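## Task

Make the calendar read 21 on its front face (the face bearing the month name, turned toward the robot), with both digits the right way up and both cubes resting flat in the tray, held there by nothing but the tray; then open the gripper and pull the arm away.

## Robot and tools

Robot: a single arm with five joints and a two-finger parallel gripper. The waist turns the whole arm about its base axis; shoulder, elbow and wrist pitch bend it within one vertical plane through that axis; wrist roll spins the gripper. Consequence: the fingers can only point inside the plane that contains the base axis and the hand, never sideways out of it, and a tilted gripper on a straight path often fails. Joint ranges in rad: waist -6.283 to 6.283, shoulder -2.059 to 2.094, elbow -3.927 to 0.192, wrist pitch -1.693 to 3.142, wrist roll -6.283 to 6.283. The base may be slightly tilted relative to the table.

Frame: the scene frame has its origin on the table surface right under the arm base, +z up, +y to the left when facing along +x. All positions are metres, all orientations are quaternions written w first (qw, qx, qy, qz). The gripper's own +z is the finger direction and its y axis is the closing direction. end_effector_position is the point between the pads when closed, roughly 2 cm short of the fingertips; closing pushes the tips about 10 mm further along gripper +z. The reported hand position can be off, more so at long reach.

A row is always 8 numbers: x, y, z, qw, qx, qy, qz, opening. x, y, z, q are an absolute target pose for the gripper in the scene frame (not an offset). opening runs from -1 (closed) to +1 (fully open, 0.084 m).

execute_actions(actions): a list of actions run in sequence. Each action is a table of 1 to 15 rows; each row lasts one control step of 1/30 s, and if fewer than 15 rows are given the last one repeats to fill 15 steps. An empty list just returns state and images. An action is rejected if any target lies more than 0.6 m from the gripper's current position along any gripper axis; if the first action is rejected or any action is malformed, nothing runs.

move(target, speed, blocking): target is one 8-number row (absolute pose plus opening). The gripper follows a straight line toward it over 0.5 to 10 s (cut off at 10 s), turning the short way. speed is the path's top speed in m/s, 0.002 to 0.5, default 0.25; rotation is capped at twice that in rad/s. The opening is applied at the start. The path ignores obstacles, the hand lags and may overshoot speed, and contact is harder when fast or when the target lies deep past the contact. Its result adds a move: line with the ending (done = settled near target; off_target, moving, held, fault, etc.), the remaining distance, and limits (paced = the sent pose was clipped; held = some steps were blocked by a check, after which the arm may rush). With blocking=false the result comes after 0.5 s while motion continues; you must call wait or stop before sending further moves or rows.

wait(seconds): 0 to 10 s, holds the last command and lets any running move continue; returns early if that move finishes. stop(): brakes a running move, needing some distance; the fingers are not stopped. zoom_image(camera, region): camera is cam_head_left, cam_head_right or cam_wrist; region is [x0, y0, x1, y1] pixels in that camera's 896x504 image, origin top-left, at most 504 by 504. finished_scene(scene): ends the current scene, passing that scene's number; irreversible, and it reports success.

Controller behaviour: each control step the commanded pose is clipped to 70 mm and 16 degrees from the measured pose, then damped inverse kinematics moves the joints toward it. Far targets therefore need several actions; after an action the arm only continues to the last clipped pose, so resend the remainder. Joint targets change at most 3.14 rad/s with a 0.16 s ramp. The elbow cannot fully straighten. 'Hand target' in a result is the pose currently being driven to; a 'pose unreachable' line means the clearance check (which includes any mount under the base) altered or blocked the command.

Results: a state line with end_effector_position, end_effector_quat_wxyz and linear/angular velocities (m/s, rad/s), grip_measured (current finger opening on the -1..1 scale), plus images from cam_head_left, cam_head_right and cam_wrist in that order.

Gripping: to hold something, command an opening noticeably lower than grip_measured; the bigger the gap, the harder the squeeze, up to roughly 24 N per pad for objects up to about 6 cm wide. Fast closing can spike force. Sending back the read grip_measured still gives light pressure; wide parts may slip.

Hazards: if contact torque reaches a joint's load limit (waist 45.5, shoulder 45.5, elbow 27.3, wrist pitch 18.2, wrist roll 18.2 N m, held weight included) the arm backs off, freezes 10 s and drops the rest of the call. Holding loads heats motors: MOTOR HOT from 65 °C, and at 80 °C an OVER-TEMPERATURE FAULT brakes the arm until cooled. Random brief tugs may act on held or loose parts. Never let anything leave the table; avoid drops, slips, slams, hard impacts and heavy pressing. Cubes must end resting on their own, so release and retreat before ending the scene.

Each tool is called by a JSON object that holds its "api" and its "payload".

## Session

{"api": "execute_actions", "payload": {"actions": []}}

Scene clock: 0.00 s.
end_effector_position=(+0.0481, -0.1975, +0.3495) grip_measured=+1.00 end_effector_quat_wxyz=(-0.130, +0.871, -0.460, -0.115) end_effector_velocity=(+0.000, -0.000, +0.000) end_effector_angular_velocity=(-0.001, +0.000, +0.000)
Joint positions: [-1.299 -0.667 -0.833  1.84  -0.355  0.084]
Joint velocities: [ 0.002  0.    -0.    -0.     0.001  0.   ]
Motor temperatures (°C, as the motors report them): [27 31 29 34 33]
Hand target: +0.048, -0.197, +0.349; -0.130, +0.871, -0.460, -0.115

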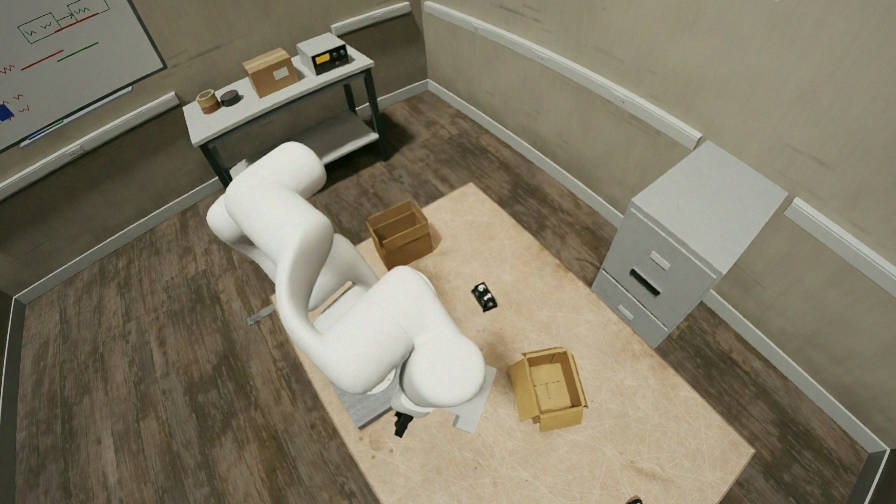

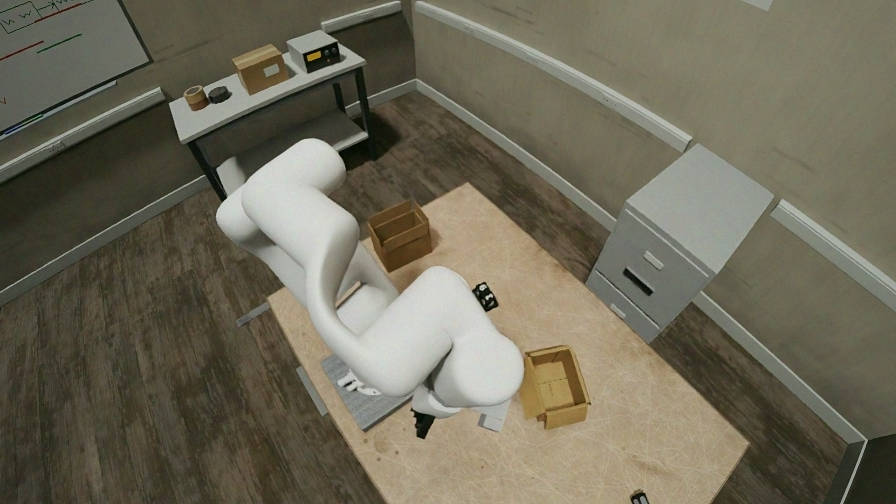

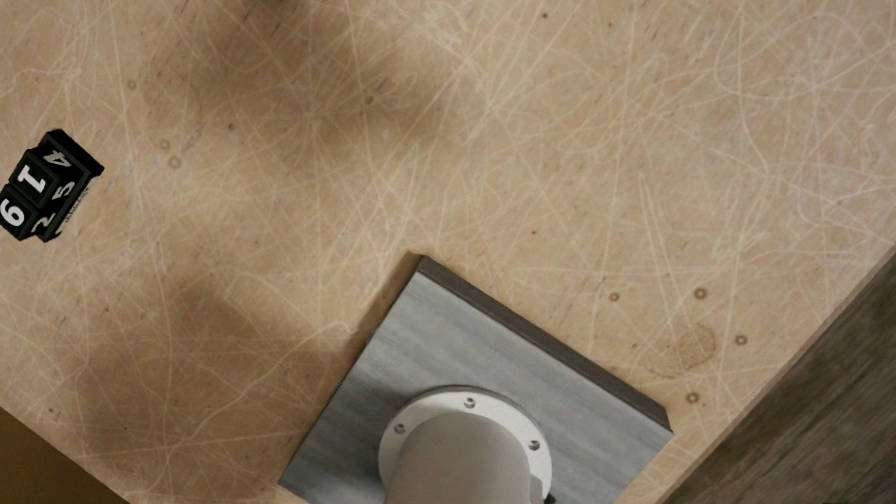

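Smaller cubes.

{"api": "move", "payload": {"target": [0.3,-0.04,0.2,0,1,0,0,1]}}

{"api": "move", "payload": {"target": [0.3,-0.04,0.1,0,1,0,0,1]}}

Scene clock: 2.67 s.
end_effector_position=(+0.2996, -0.0414, +0.2000) grip_measured=+1.00 end_effector_quat_wxyz=(-0.004, +1.000, -0.000, -0.001) end_effector_velocity=(+0.001, +0.001, -0.001) end_effector_angular_velocity=(-0.000, -0.000, +0.004)
Joint positions: [-0.105 -0.545 -0.444  0.992 -0.132  0.084]
Joint velocities: [ 0.003  0.007 -0.001 -0.006 -0.001  0.   ]
Motor temperatures (°C, as the motors report them): [27 31 30 34 33]
Hand target: +0.300, -0.041, +0.200; -0.004, +1.000, +0.000, -0.001
Off the commanded pose: 0.001 m, 1 deg.
move: done

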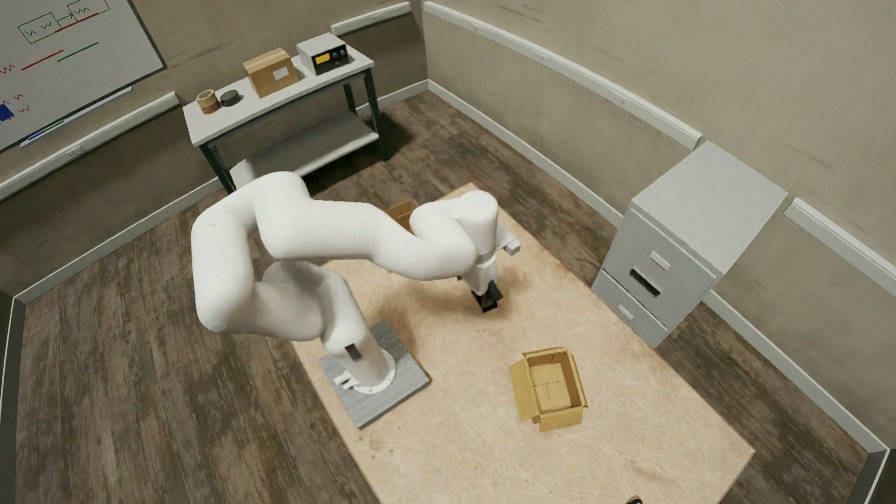

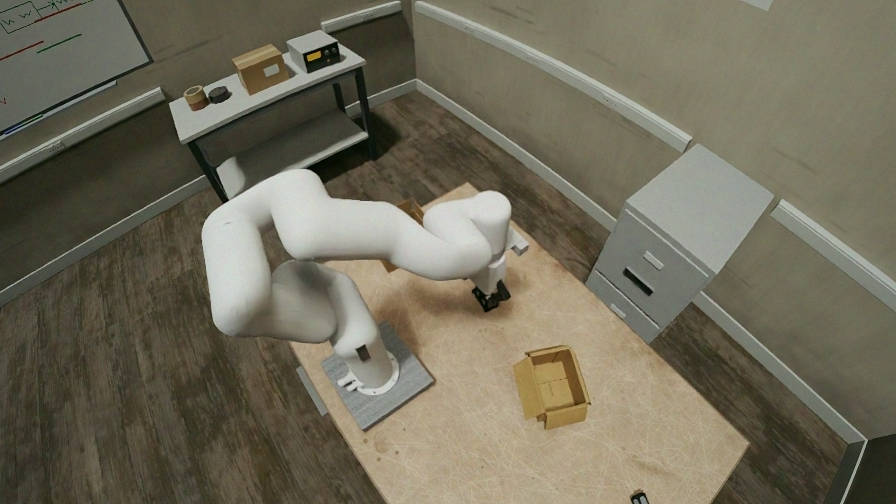

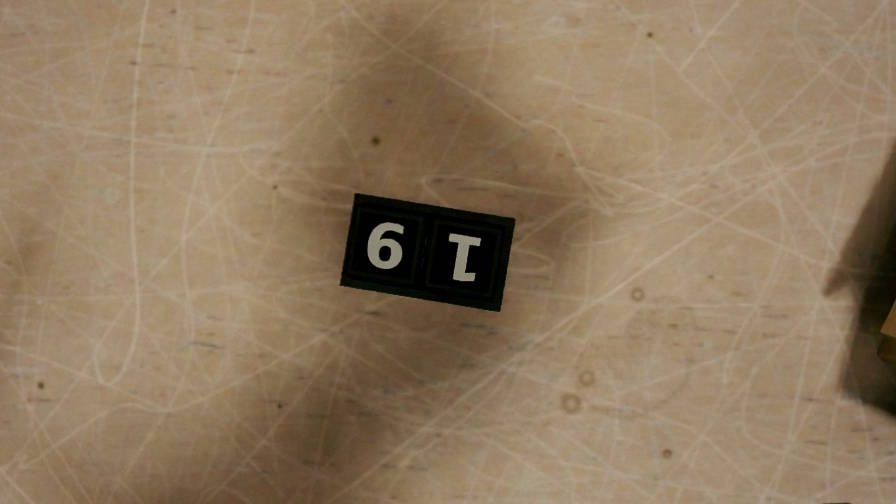

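Scene clock: 3.67 s.
end_effector_position=(+0.3001, -0.0400, +0.1005) grip_measured=+1.00 end_effector_quat_wxyz=(-0.004, +1.000, +0.000, +0.001) end_effector_velocity=(-0.001, +0.000, -0.002) end_effector_angular_velocity=(+0.001, +0.005, -0.001)
Joint positions: [-0.103 -0.289 -0.307  0.595 -0.131  0.084]
Joint velocities: [ 0.     0.009  0.001 -0.004  0.002  0.   ]
Motor temperatures (°C, as the motors report them): [27 31 30 34 33]
Hand target: +0.300, -0.040, +0.100; -0.004, +1.000, +0.000, +0.001
Off the commanded pose: 0.000 m, 0 deg.
move: done

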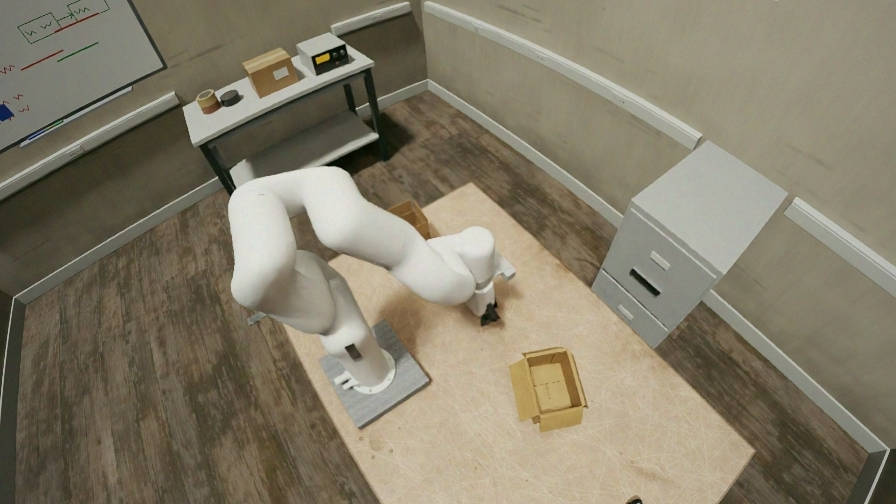

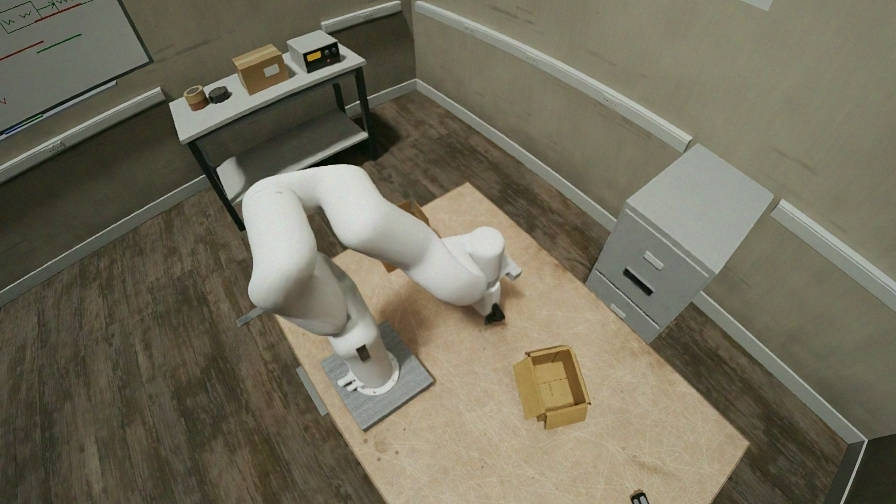

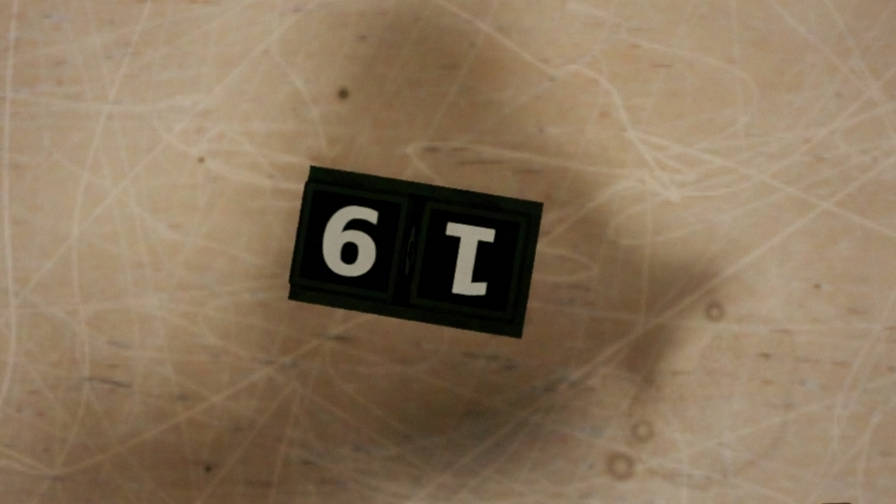

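{"api": "move", "payload": {"target": [0.367,-0.012,0.08,0,0.76,0.649,0,0.6], "speed": 0.5}}

{"api": "move", "payload": {"target": [0.367,-0.012,0.04,0,0.76,0.649,0,0.6], "speed": 0.1}}

{"api": "move", "payload": {"target": [0.367,-0.012,0.04,0,0.76,0.649,0,-0.7]}}

{"api": "move", "payload": {"target": [0.367,-0.012,0.09,0,0.76,0.649,0,-0.7], "speed": 0.1}}

{"api": "move", "payload": {"target": [0.46,0,0.07,0,0.707,-0.707,0,-0.7], "speed": 0.5}}

{"api": "move", "payload": {"target": [0.46,0,0.029,0,0.707,-0.707,0,-0.7], "speed": 0.04}}

{"api": "move", "payload": {"target": [0.46,0,0.03,0,0.707,-0.707,0,0.6]}}

{"api": "move", "payload": {"target": [0.46,0,0.07,0,0.707,-0.707,0,0.6]}}

{"api": "move", "payload": {"target": [0.46,0,0.07,0,1,0,0,0.6], "speed": 0.5}}

Scene clock: 6.10 s.
end_effector_position=(+0.3670, -0.0123, +0.0801) grip_measured=+0.59 end_effector_quat_wxyz=(-0.003, +0.761, +0.649, +0.003) end_effector_velocity=(+0.000, +0.000, -0.000) end_effector_angular_velocity=(+0.000, +0.001, +0.008)
Joint positions: [-0.005 -0.004 -0.522  0.527 -1.445  0.069]
Joint velocities: [ 0.     0.002 -0.001  0.    -0.008  0.   ]
Motor temperatures (°C, as the motors report them): [27 31 30 34 33]
Hand target: +0.367, -0.012, +0.080; -0.003, +0.760, +0.649, +0.003
Off the commanded pose: 0.000 m, 0 deg.
move: done

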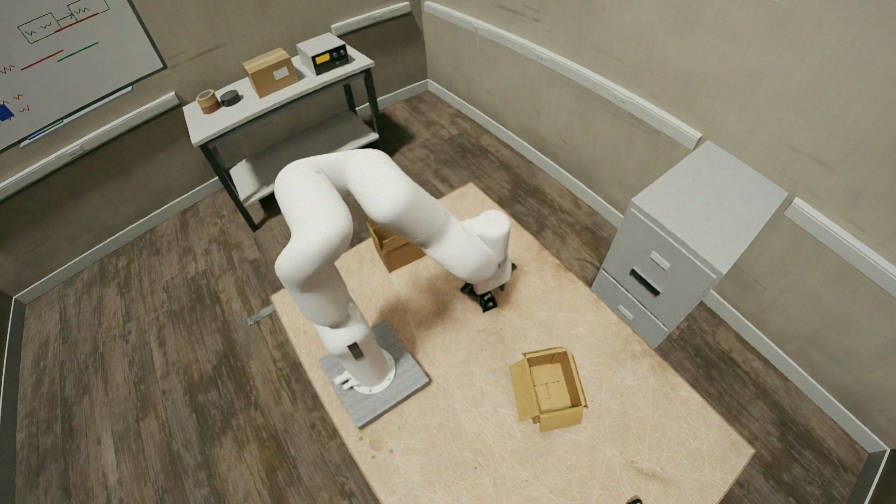

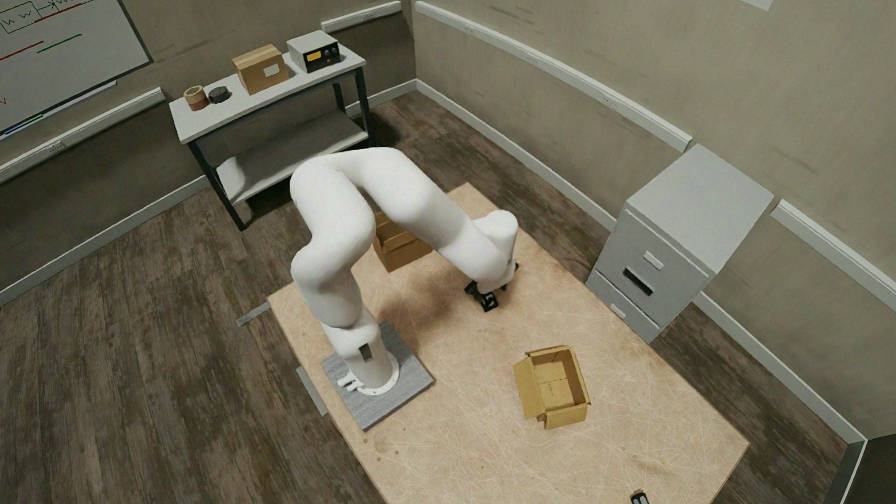

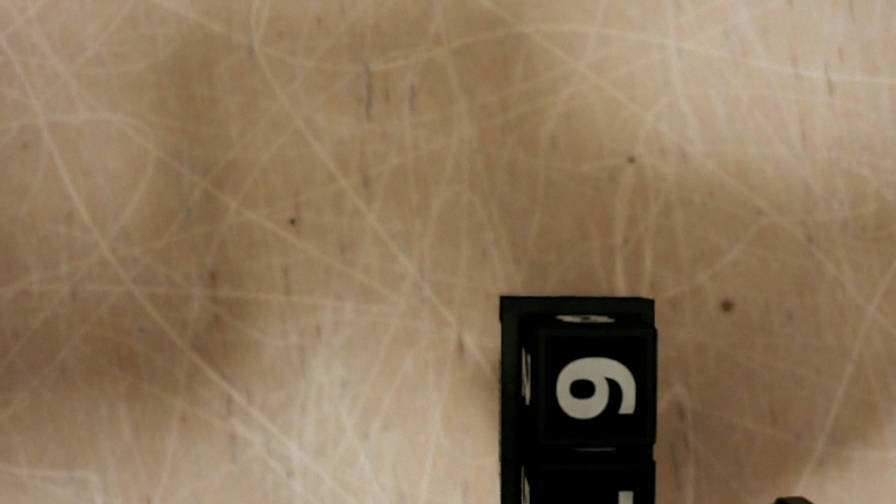

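Scene clock: 6.93 s.
end_effector_position=(+0.3672, -0.0120, +0.0404) grip_measured=+0.59 end_effector_quat_wxyz=(-0.003, +0.760, +0.649, +0.003) end_effector_velocity=(-0.000, +0.000, -0.002) end_effector_angular_velocity=(+0.000, +0.001, +0.000)
Joint positions: [-0.005  0.129 -0.519  0.389 -1.446  0.069]
Joint velocities: [ 0.001  0.007 -0.    -0.005  0.     0.   ]
Motor temperatures (°C, as the motors report them): [27 31 30 34 33]
Hand target: +0.367, -0.012, +0.040; -0.003, +0.760, +0.649, +0.003
Off the commanded pose: 0.000 m, 0 deg.
move: done

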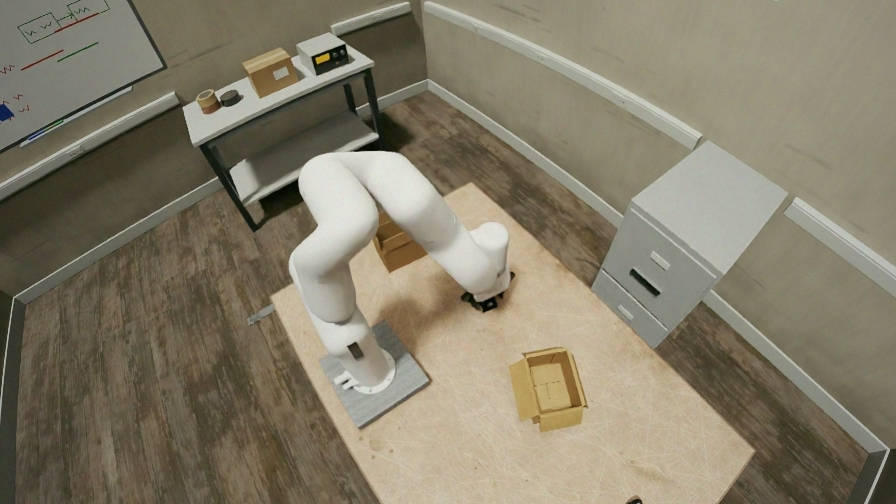

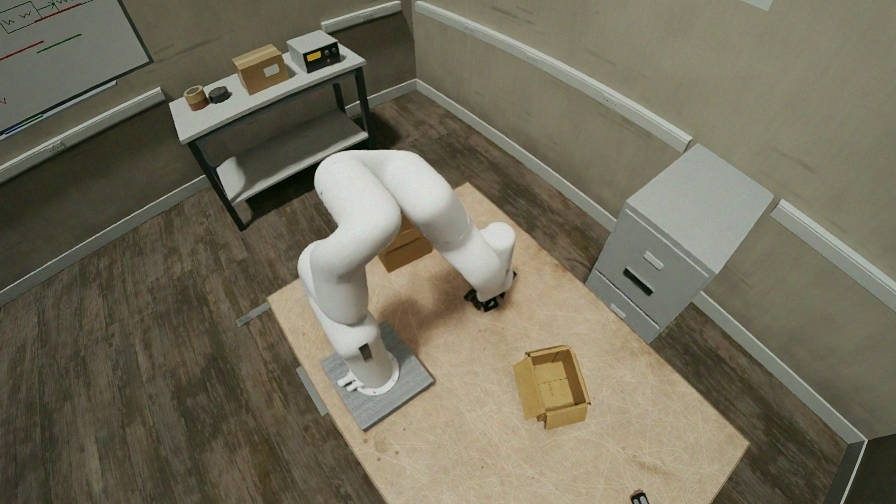

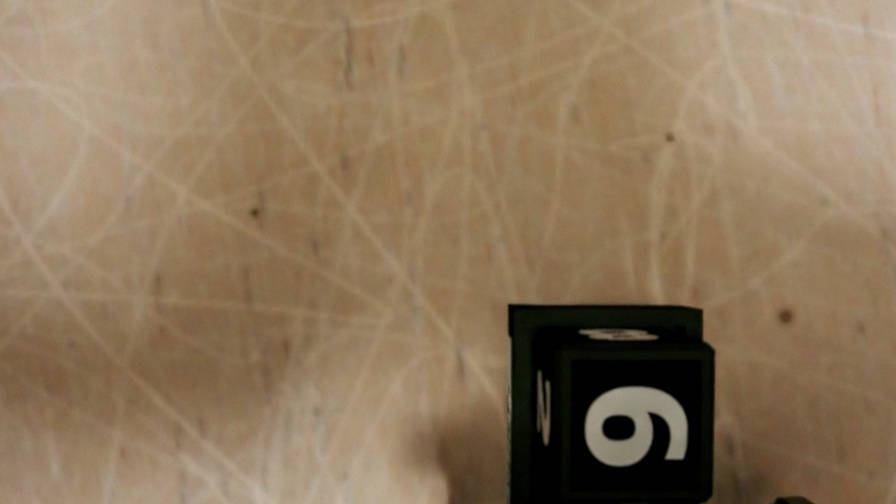

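Scene clock: 7.63 s.
end_effector_position=(+0.3674, -0.0120, +0.0403) grip_measured=-0.29 end_effector_quat_wxyz=(-0.003, +0.760, +0.649, +0.003) end_effector_velocity=(-0.001, -0.000, -0.000) end_effector_angular_velocity=(+0.000, +0.004, -0.000)
Joint positions: [-0.005  0.13  -0.519  0.389 -1.446  0.031]
Joint velocities: [-0.001  0.     0.     0.003 -0.001  0.   ]
Motor temperatures (°C, as the motors report them): [27 31 30 34 33]
Hand target: +0.367, -0.012, +0.040; -0.003, +0.760, +0.649, +0.003
Off the commanded pose: 0.001 m, 0 deg.
move: done

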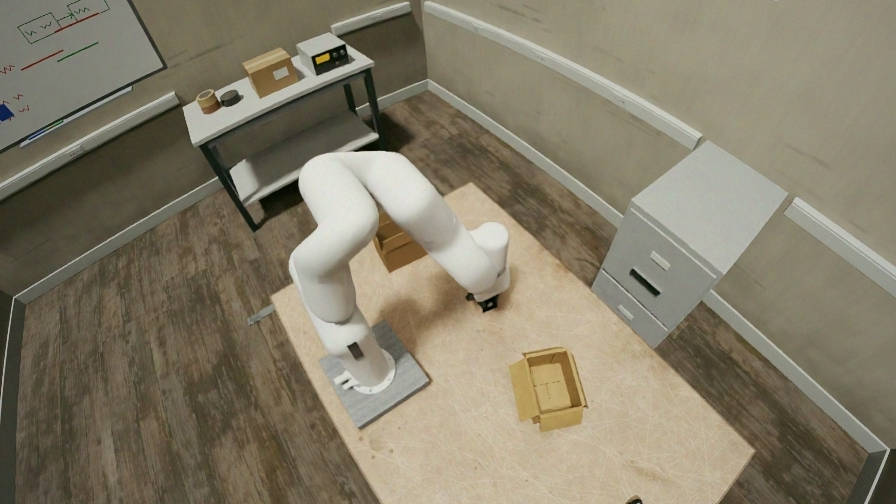

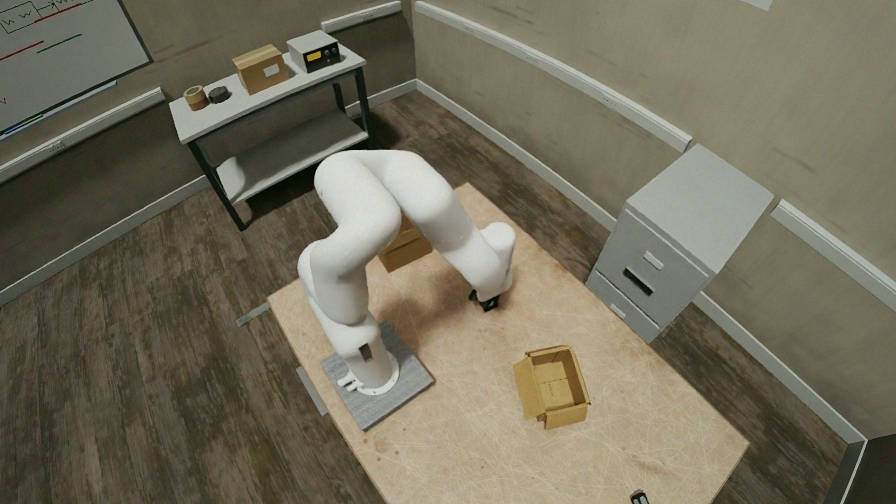

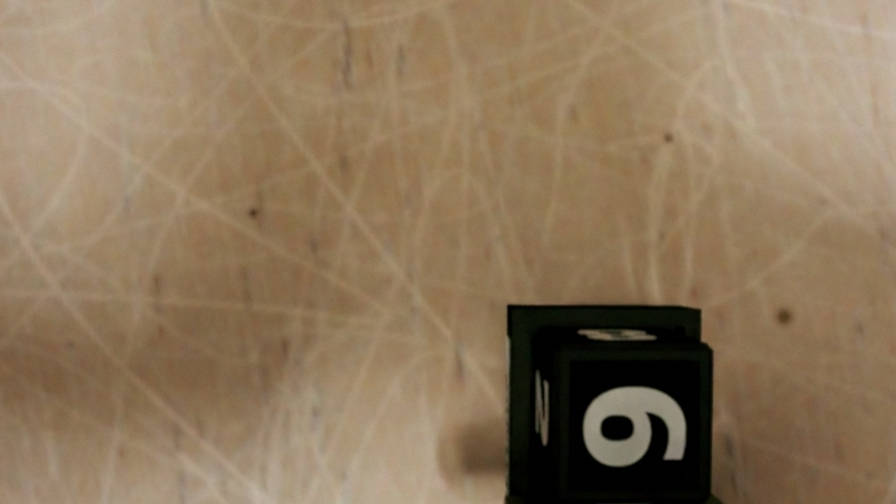

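Scene clock: 8.53 s.
end_effector_position=(+0.3668, -0.0120, +0.0895) grip_measured=-0.29 end_effector_quat_wxyz=(-0.003, +0.760, +0.649, +0.003) end_effector_velocity=(+0.000, -0.000, +0.003) end_effector_angular_velocity=(-0.000, -0.000, +0.000)
Joint positions: [-0.004 -0.034 -0.526  0.561 -1.445  0.031]
Joint velocities: [-0.    -0.007 -0.002  0.009 -0.001 -0.   ]
Motor temperatures (°C, as the motors report them): [27 31 30 34 33]
Hand target: +0.367, -0.012, +0.090; -0.003, +0.760, +0.649, +0.003
Off the commanded pose: 0.001 m, 0 deg.
move: done

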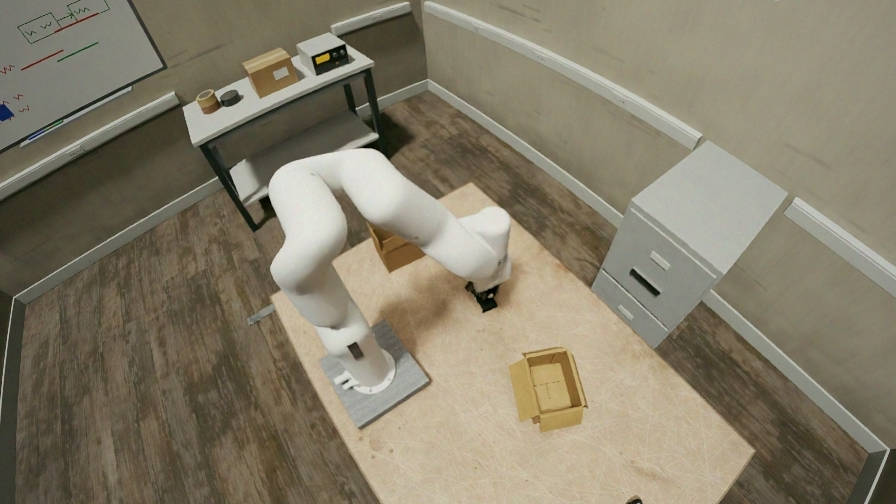

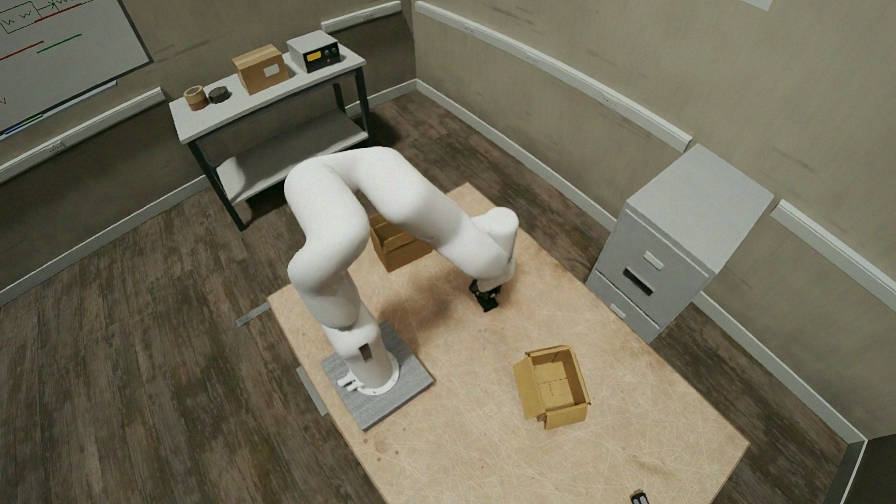

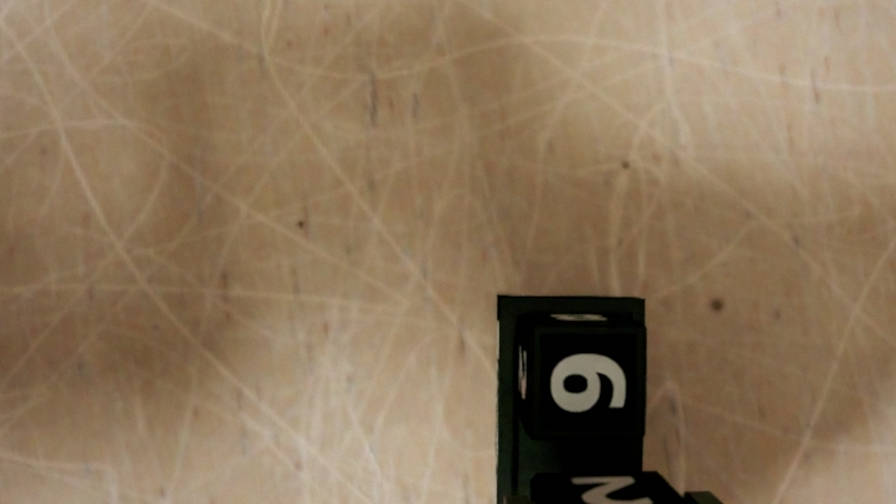

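Scene clock: 12.10 s.
end_effector_position=(+0.4600, -0.0003, +0.0700) grip_measured=-0.29 end_effector_quat_wxyz=(-0.003, +0.707, -0.707, -0.003) end_effector_velocity=(+0.000, -0.001, +0.000) end_effector_angular_velocity=(+0.000, +0.001, -0.009)
Joint positions: [ 0.028  0.278 -0.867  0.59   1.57   0.031]
Joint velocities: [-0.001  0.001 -0.002  0.002  0.008 -0.   ]
Motor temperatures (°C, as the motors report them): [27 31 30 34 33]
Hand target: +0.460, -0.000, +0.070; -0.003, +0.707, -0.707, -0.003
Off the commanded pose: 0.000 m, 0 deg.
move: done

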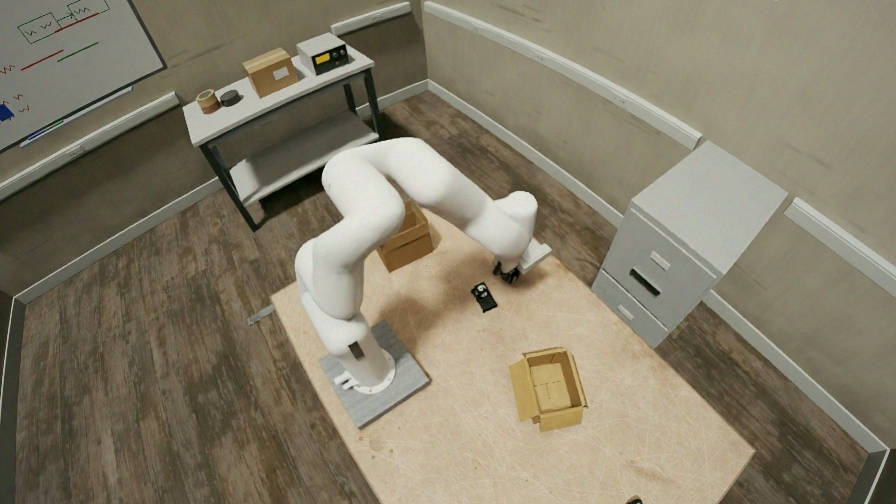

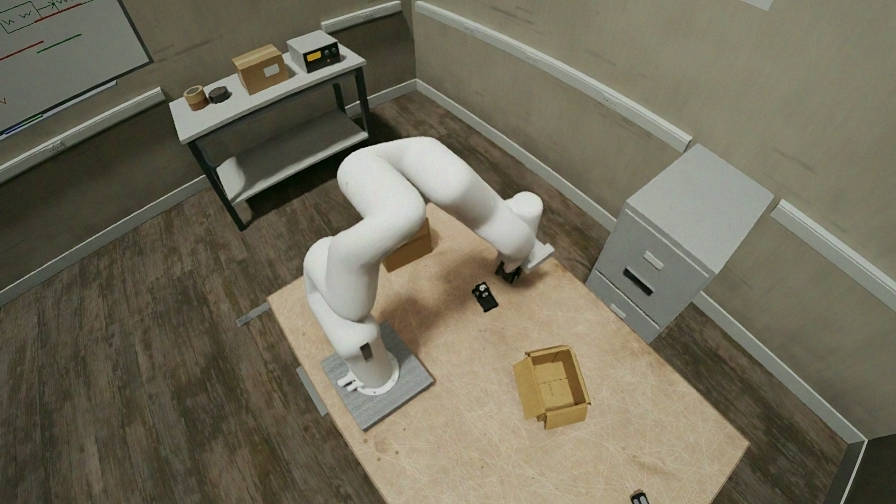

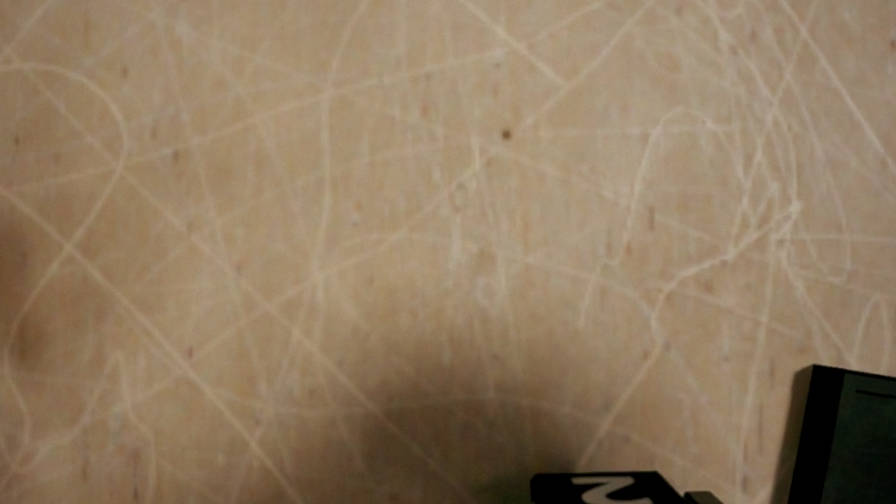

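Scene clock: 13.43 s.
end_effector_position=(+0.4612, +0.0000, +0.0306) grip_measured=-0.29 end_effector_quat_wxyz=(-0.004, +0.707, -0.707, -0.002) end_effector_velocity=(+0.000, +0.000, -0.001) end_effector_angular_velocity=(-0.000, -0.001, +0.002)
Joint positions: [ 0.028  0.383 -0.87   0.485  1.571  0.031]
Joint velocities: [ 0.001  0.004 -0.001 -0.004 -0.001  0.   ]
Motor temperatures (°C, as the motors report them): [27 31 30 34 33]
Hand target: +0.460, -0.000, +0.029; -0.003, +0.707, -0.707, -0.003
Off the commanded pose: 0.002 m, 1 deg.
move: done

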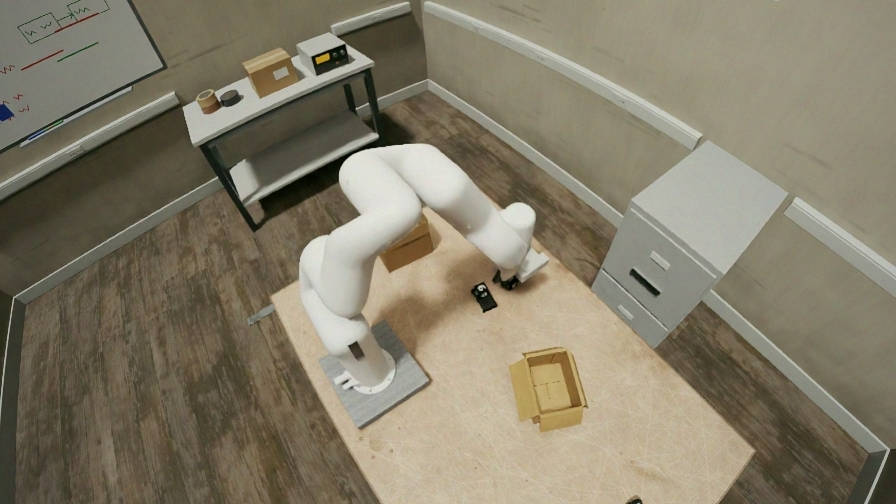

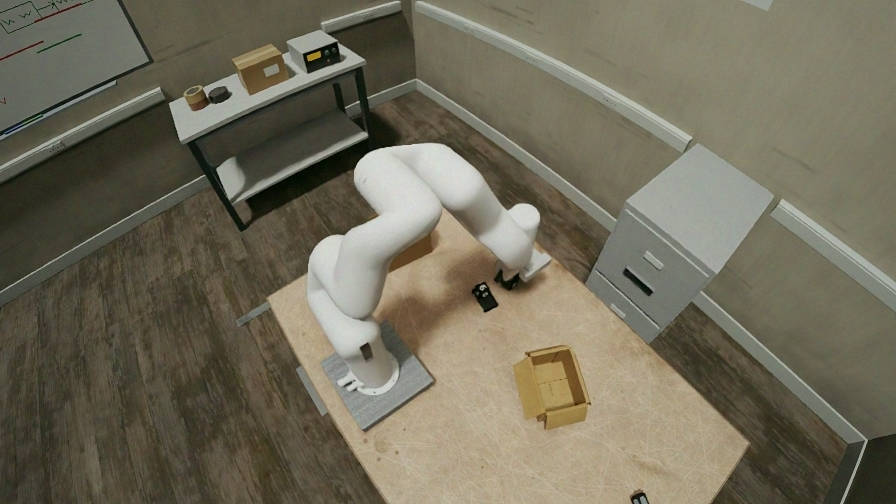

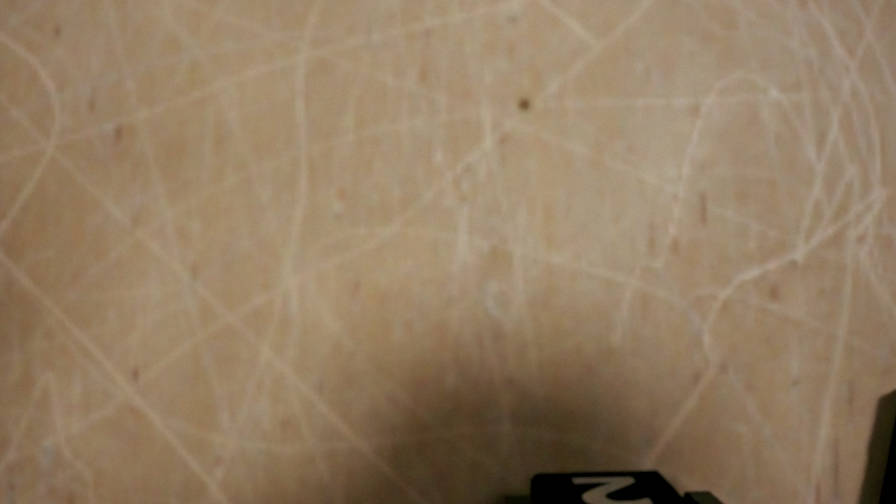

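Scene clock: 14.13 s.
end_effector_position=(+0.4600, +0.0000, +0.0300) grip_measured=+0.59 end_effector_quat_wxyz=(-0.003, +0.707, -0.707, -0.003) end_effector_velocity=(+0.001, +0.000, +0.001) end_effector_angular_velocity=(-0.000, -0.003, +0.001)
Joint positions: [ 0.028  0.383 -0.868  0.487  1.571  0.069]
Joint velocities: [ 0.001 -0.001 -0.001 -0.001 -0.    -0.   ]
Motor temperatures (°C, as the motors report them): [27 31 30 34 33]
Hand target: +0.460, +0.000, +0.030; -0.003, +0.707, -0.707, -0.003
Off the commanded pose: 0.000 m, 0 deg.
move: done

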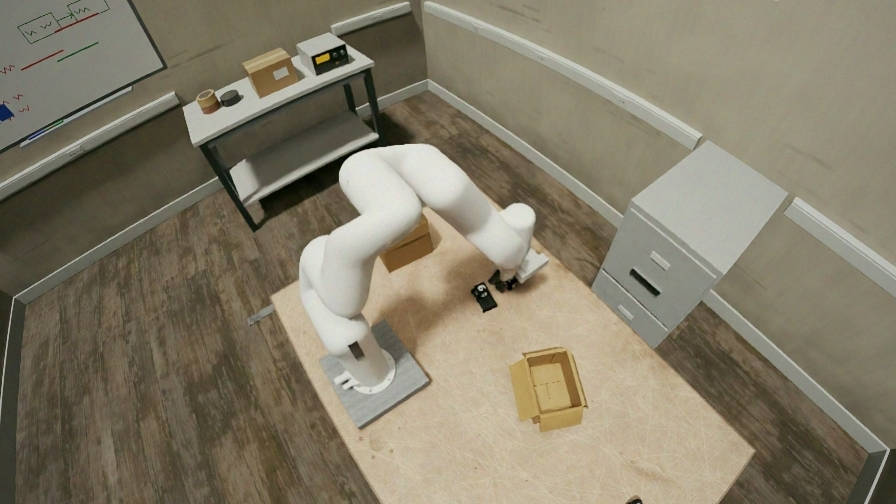

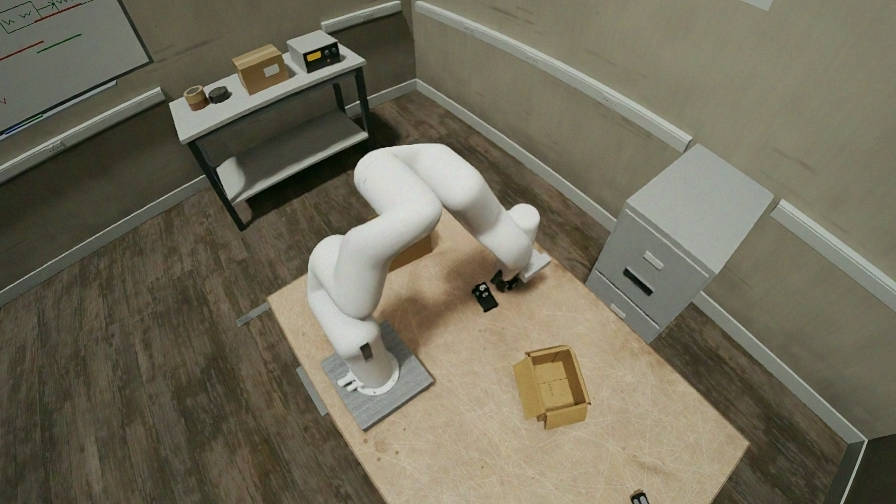

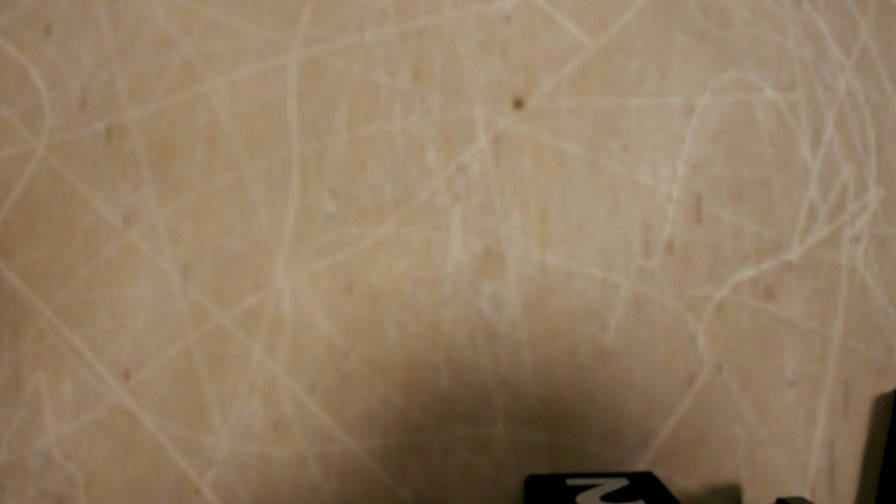

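Scene clock: 14.93 s.
end_effector_position=(+0.4597, -0.0000, +0.0695) grip_measured=+0.59 end_effector_quat_wxyz=(-0.003, +0.707, -0.707, -0.003) end_effector_velocity=(+0.001, +0.001, +0.003) end_effector_angular_velocity=(+0.000, -0.002, +0.002)
Joint positions: [ 0.029  0.279 -0.867  0.59   1.571  0.069]
Joint velocities: [ 0.002 -0.005 -0.002  0.005 -0.    -0.   ]
Motor temperatures (°C, as the motors report them): [27 31 30 34 33]
Hand target: +0.460, -0.000, +0.070; -0.003, +0.707, -0.707, -0.003
Off the commanded pose: 0.001 m, 0 deg.
move: done

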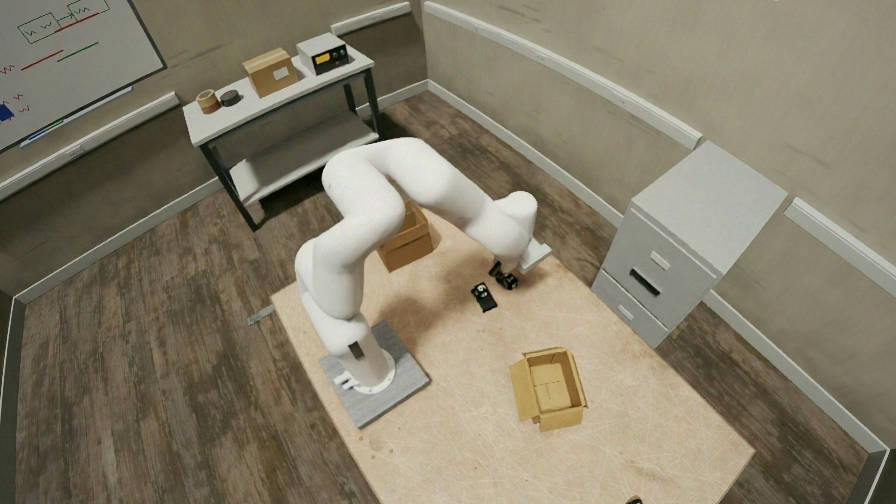

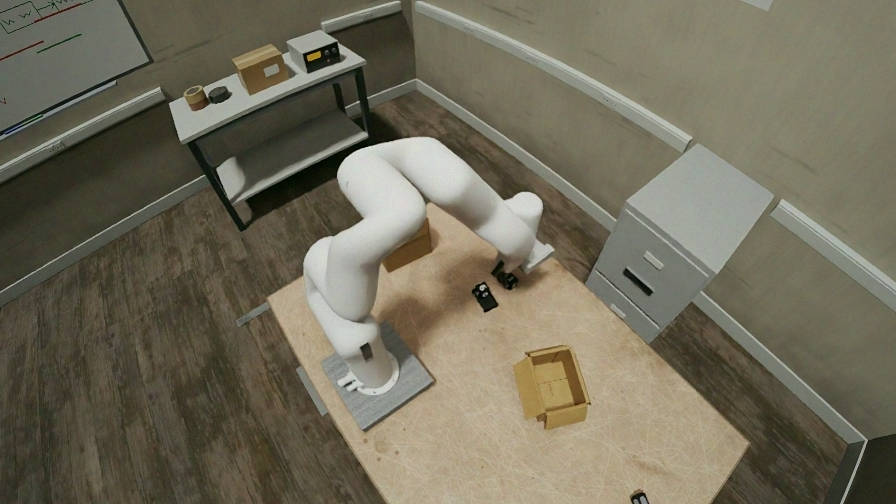

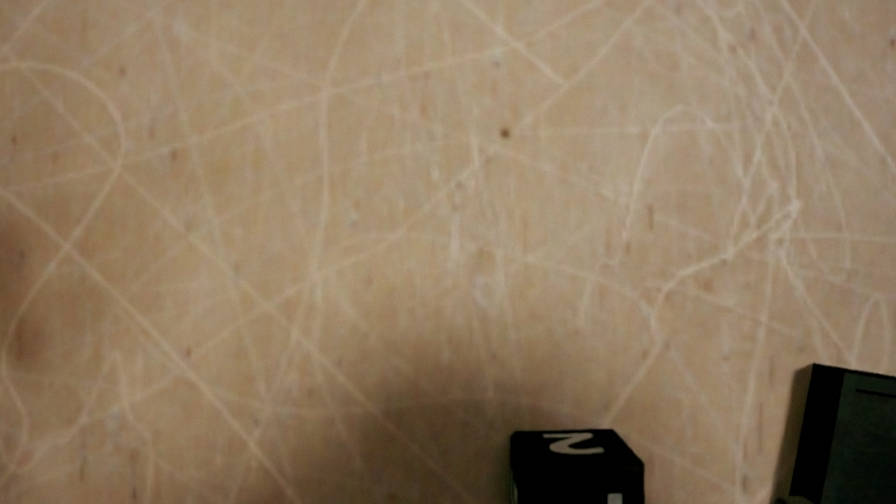

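Scene clock: 17.10 s.
end_effector_position=(+0.4600, -0.0000, +0.0700) grip_measured=+0.59 end_effector_quat_wxyz=(-0.004, +1.000, -0.000, -0.000) end_effector_velocity=(+0.000, -0.000, +0.000) end_effector_angular_velocity=(+0.000, -0.001, +0.007)
Joint positions: [ 0.029  0.278 -0.867  0.59   0.001  0.069]
Joint velocities: [-0.001 -0.    -0.    -0.    -0.008 -0.   ]
Motor temperatures (°C, as the motors report them): [27 31 30 34 33]
Hand target: +0.460, -0.000, +0.070; -0.004, +1.000, -0.000, -0.000
Off the commanded pose: 0.000 m, 0 deg.
move: done

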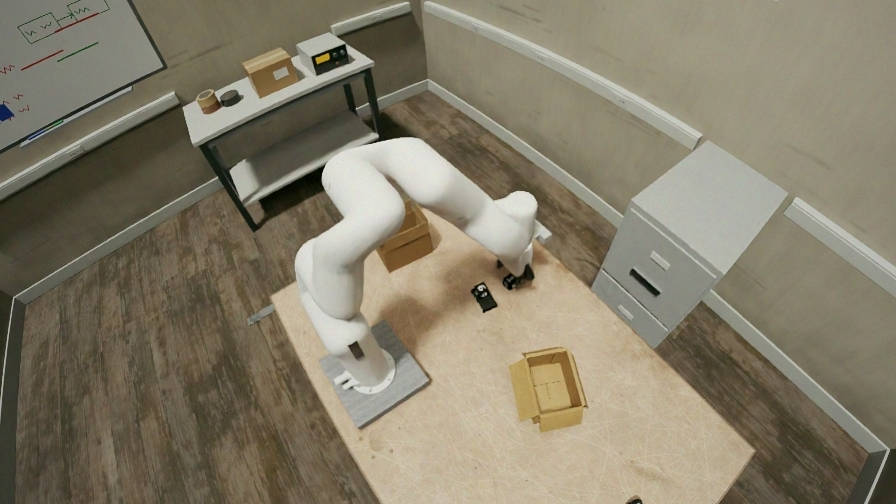

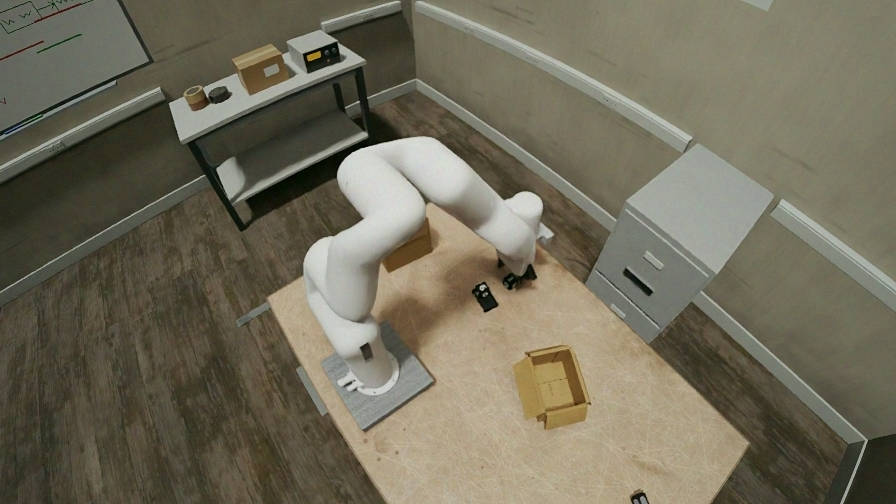

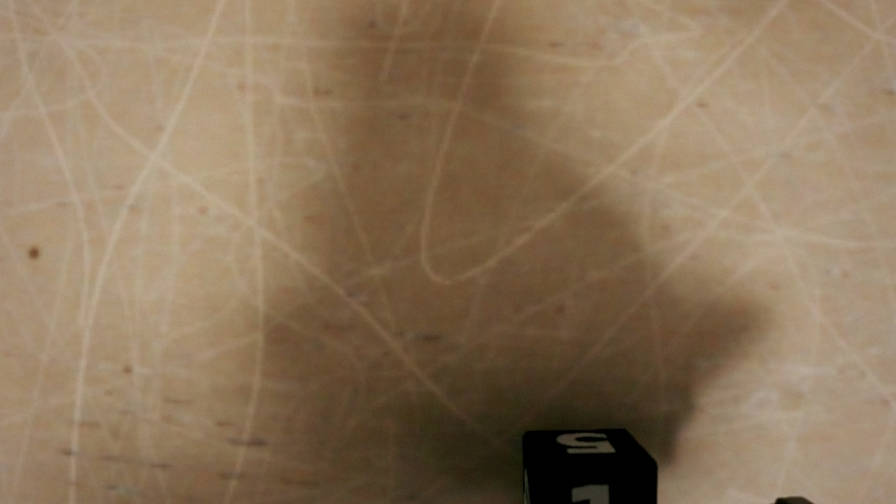

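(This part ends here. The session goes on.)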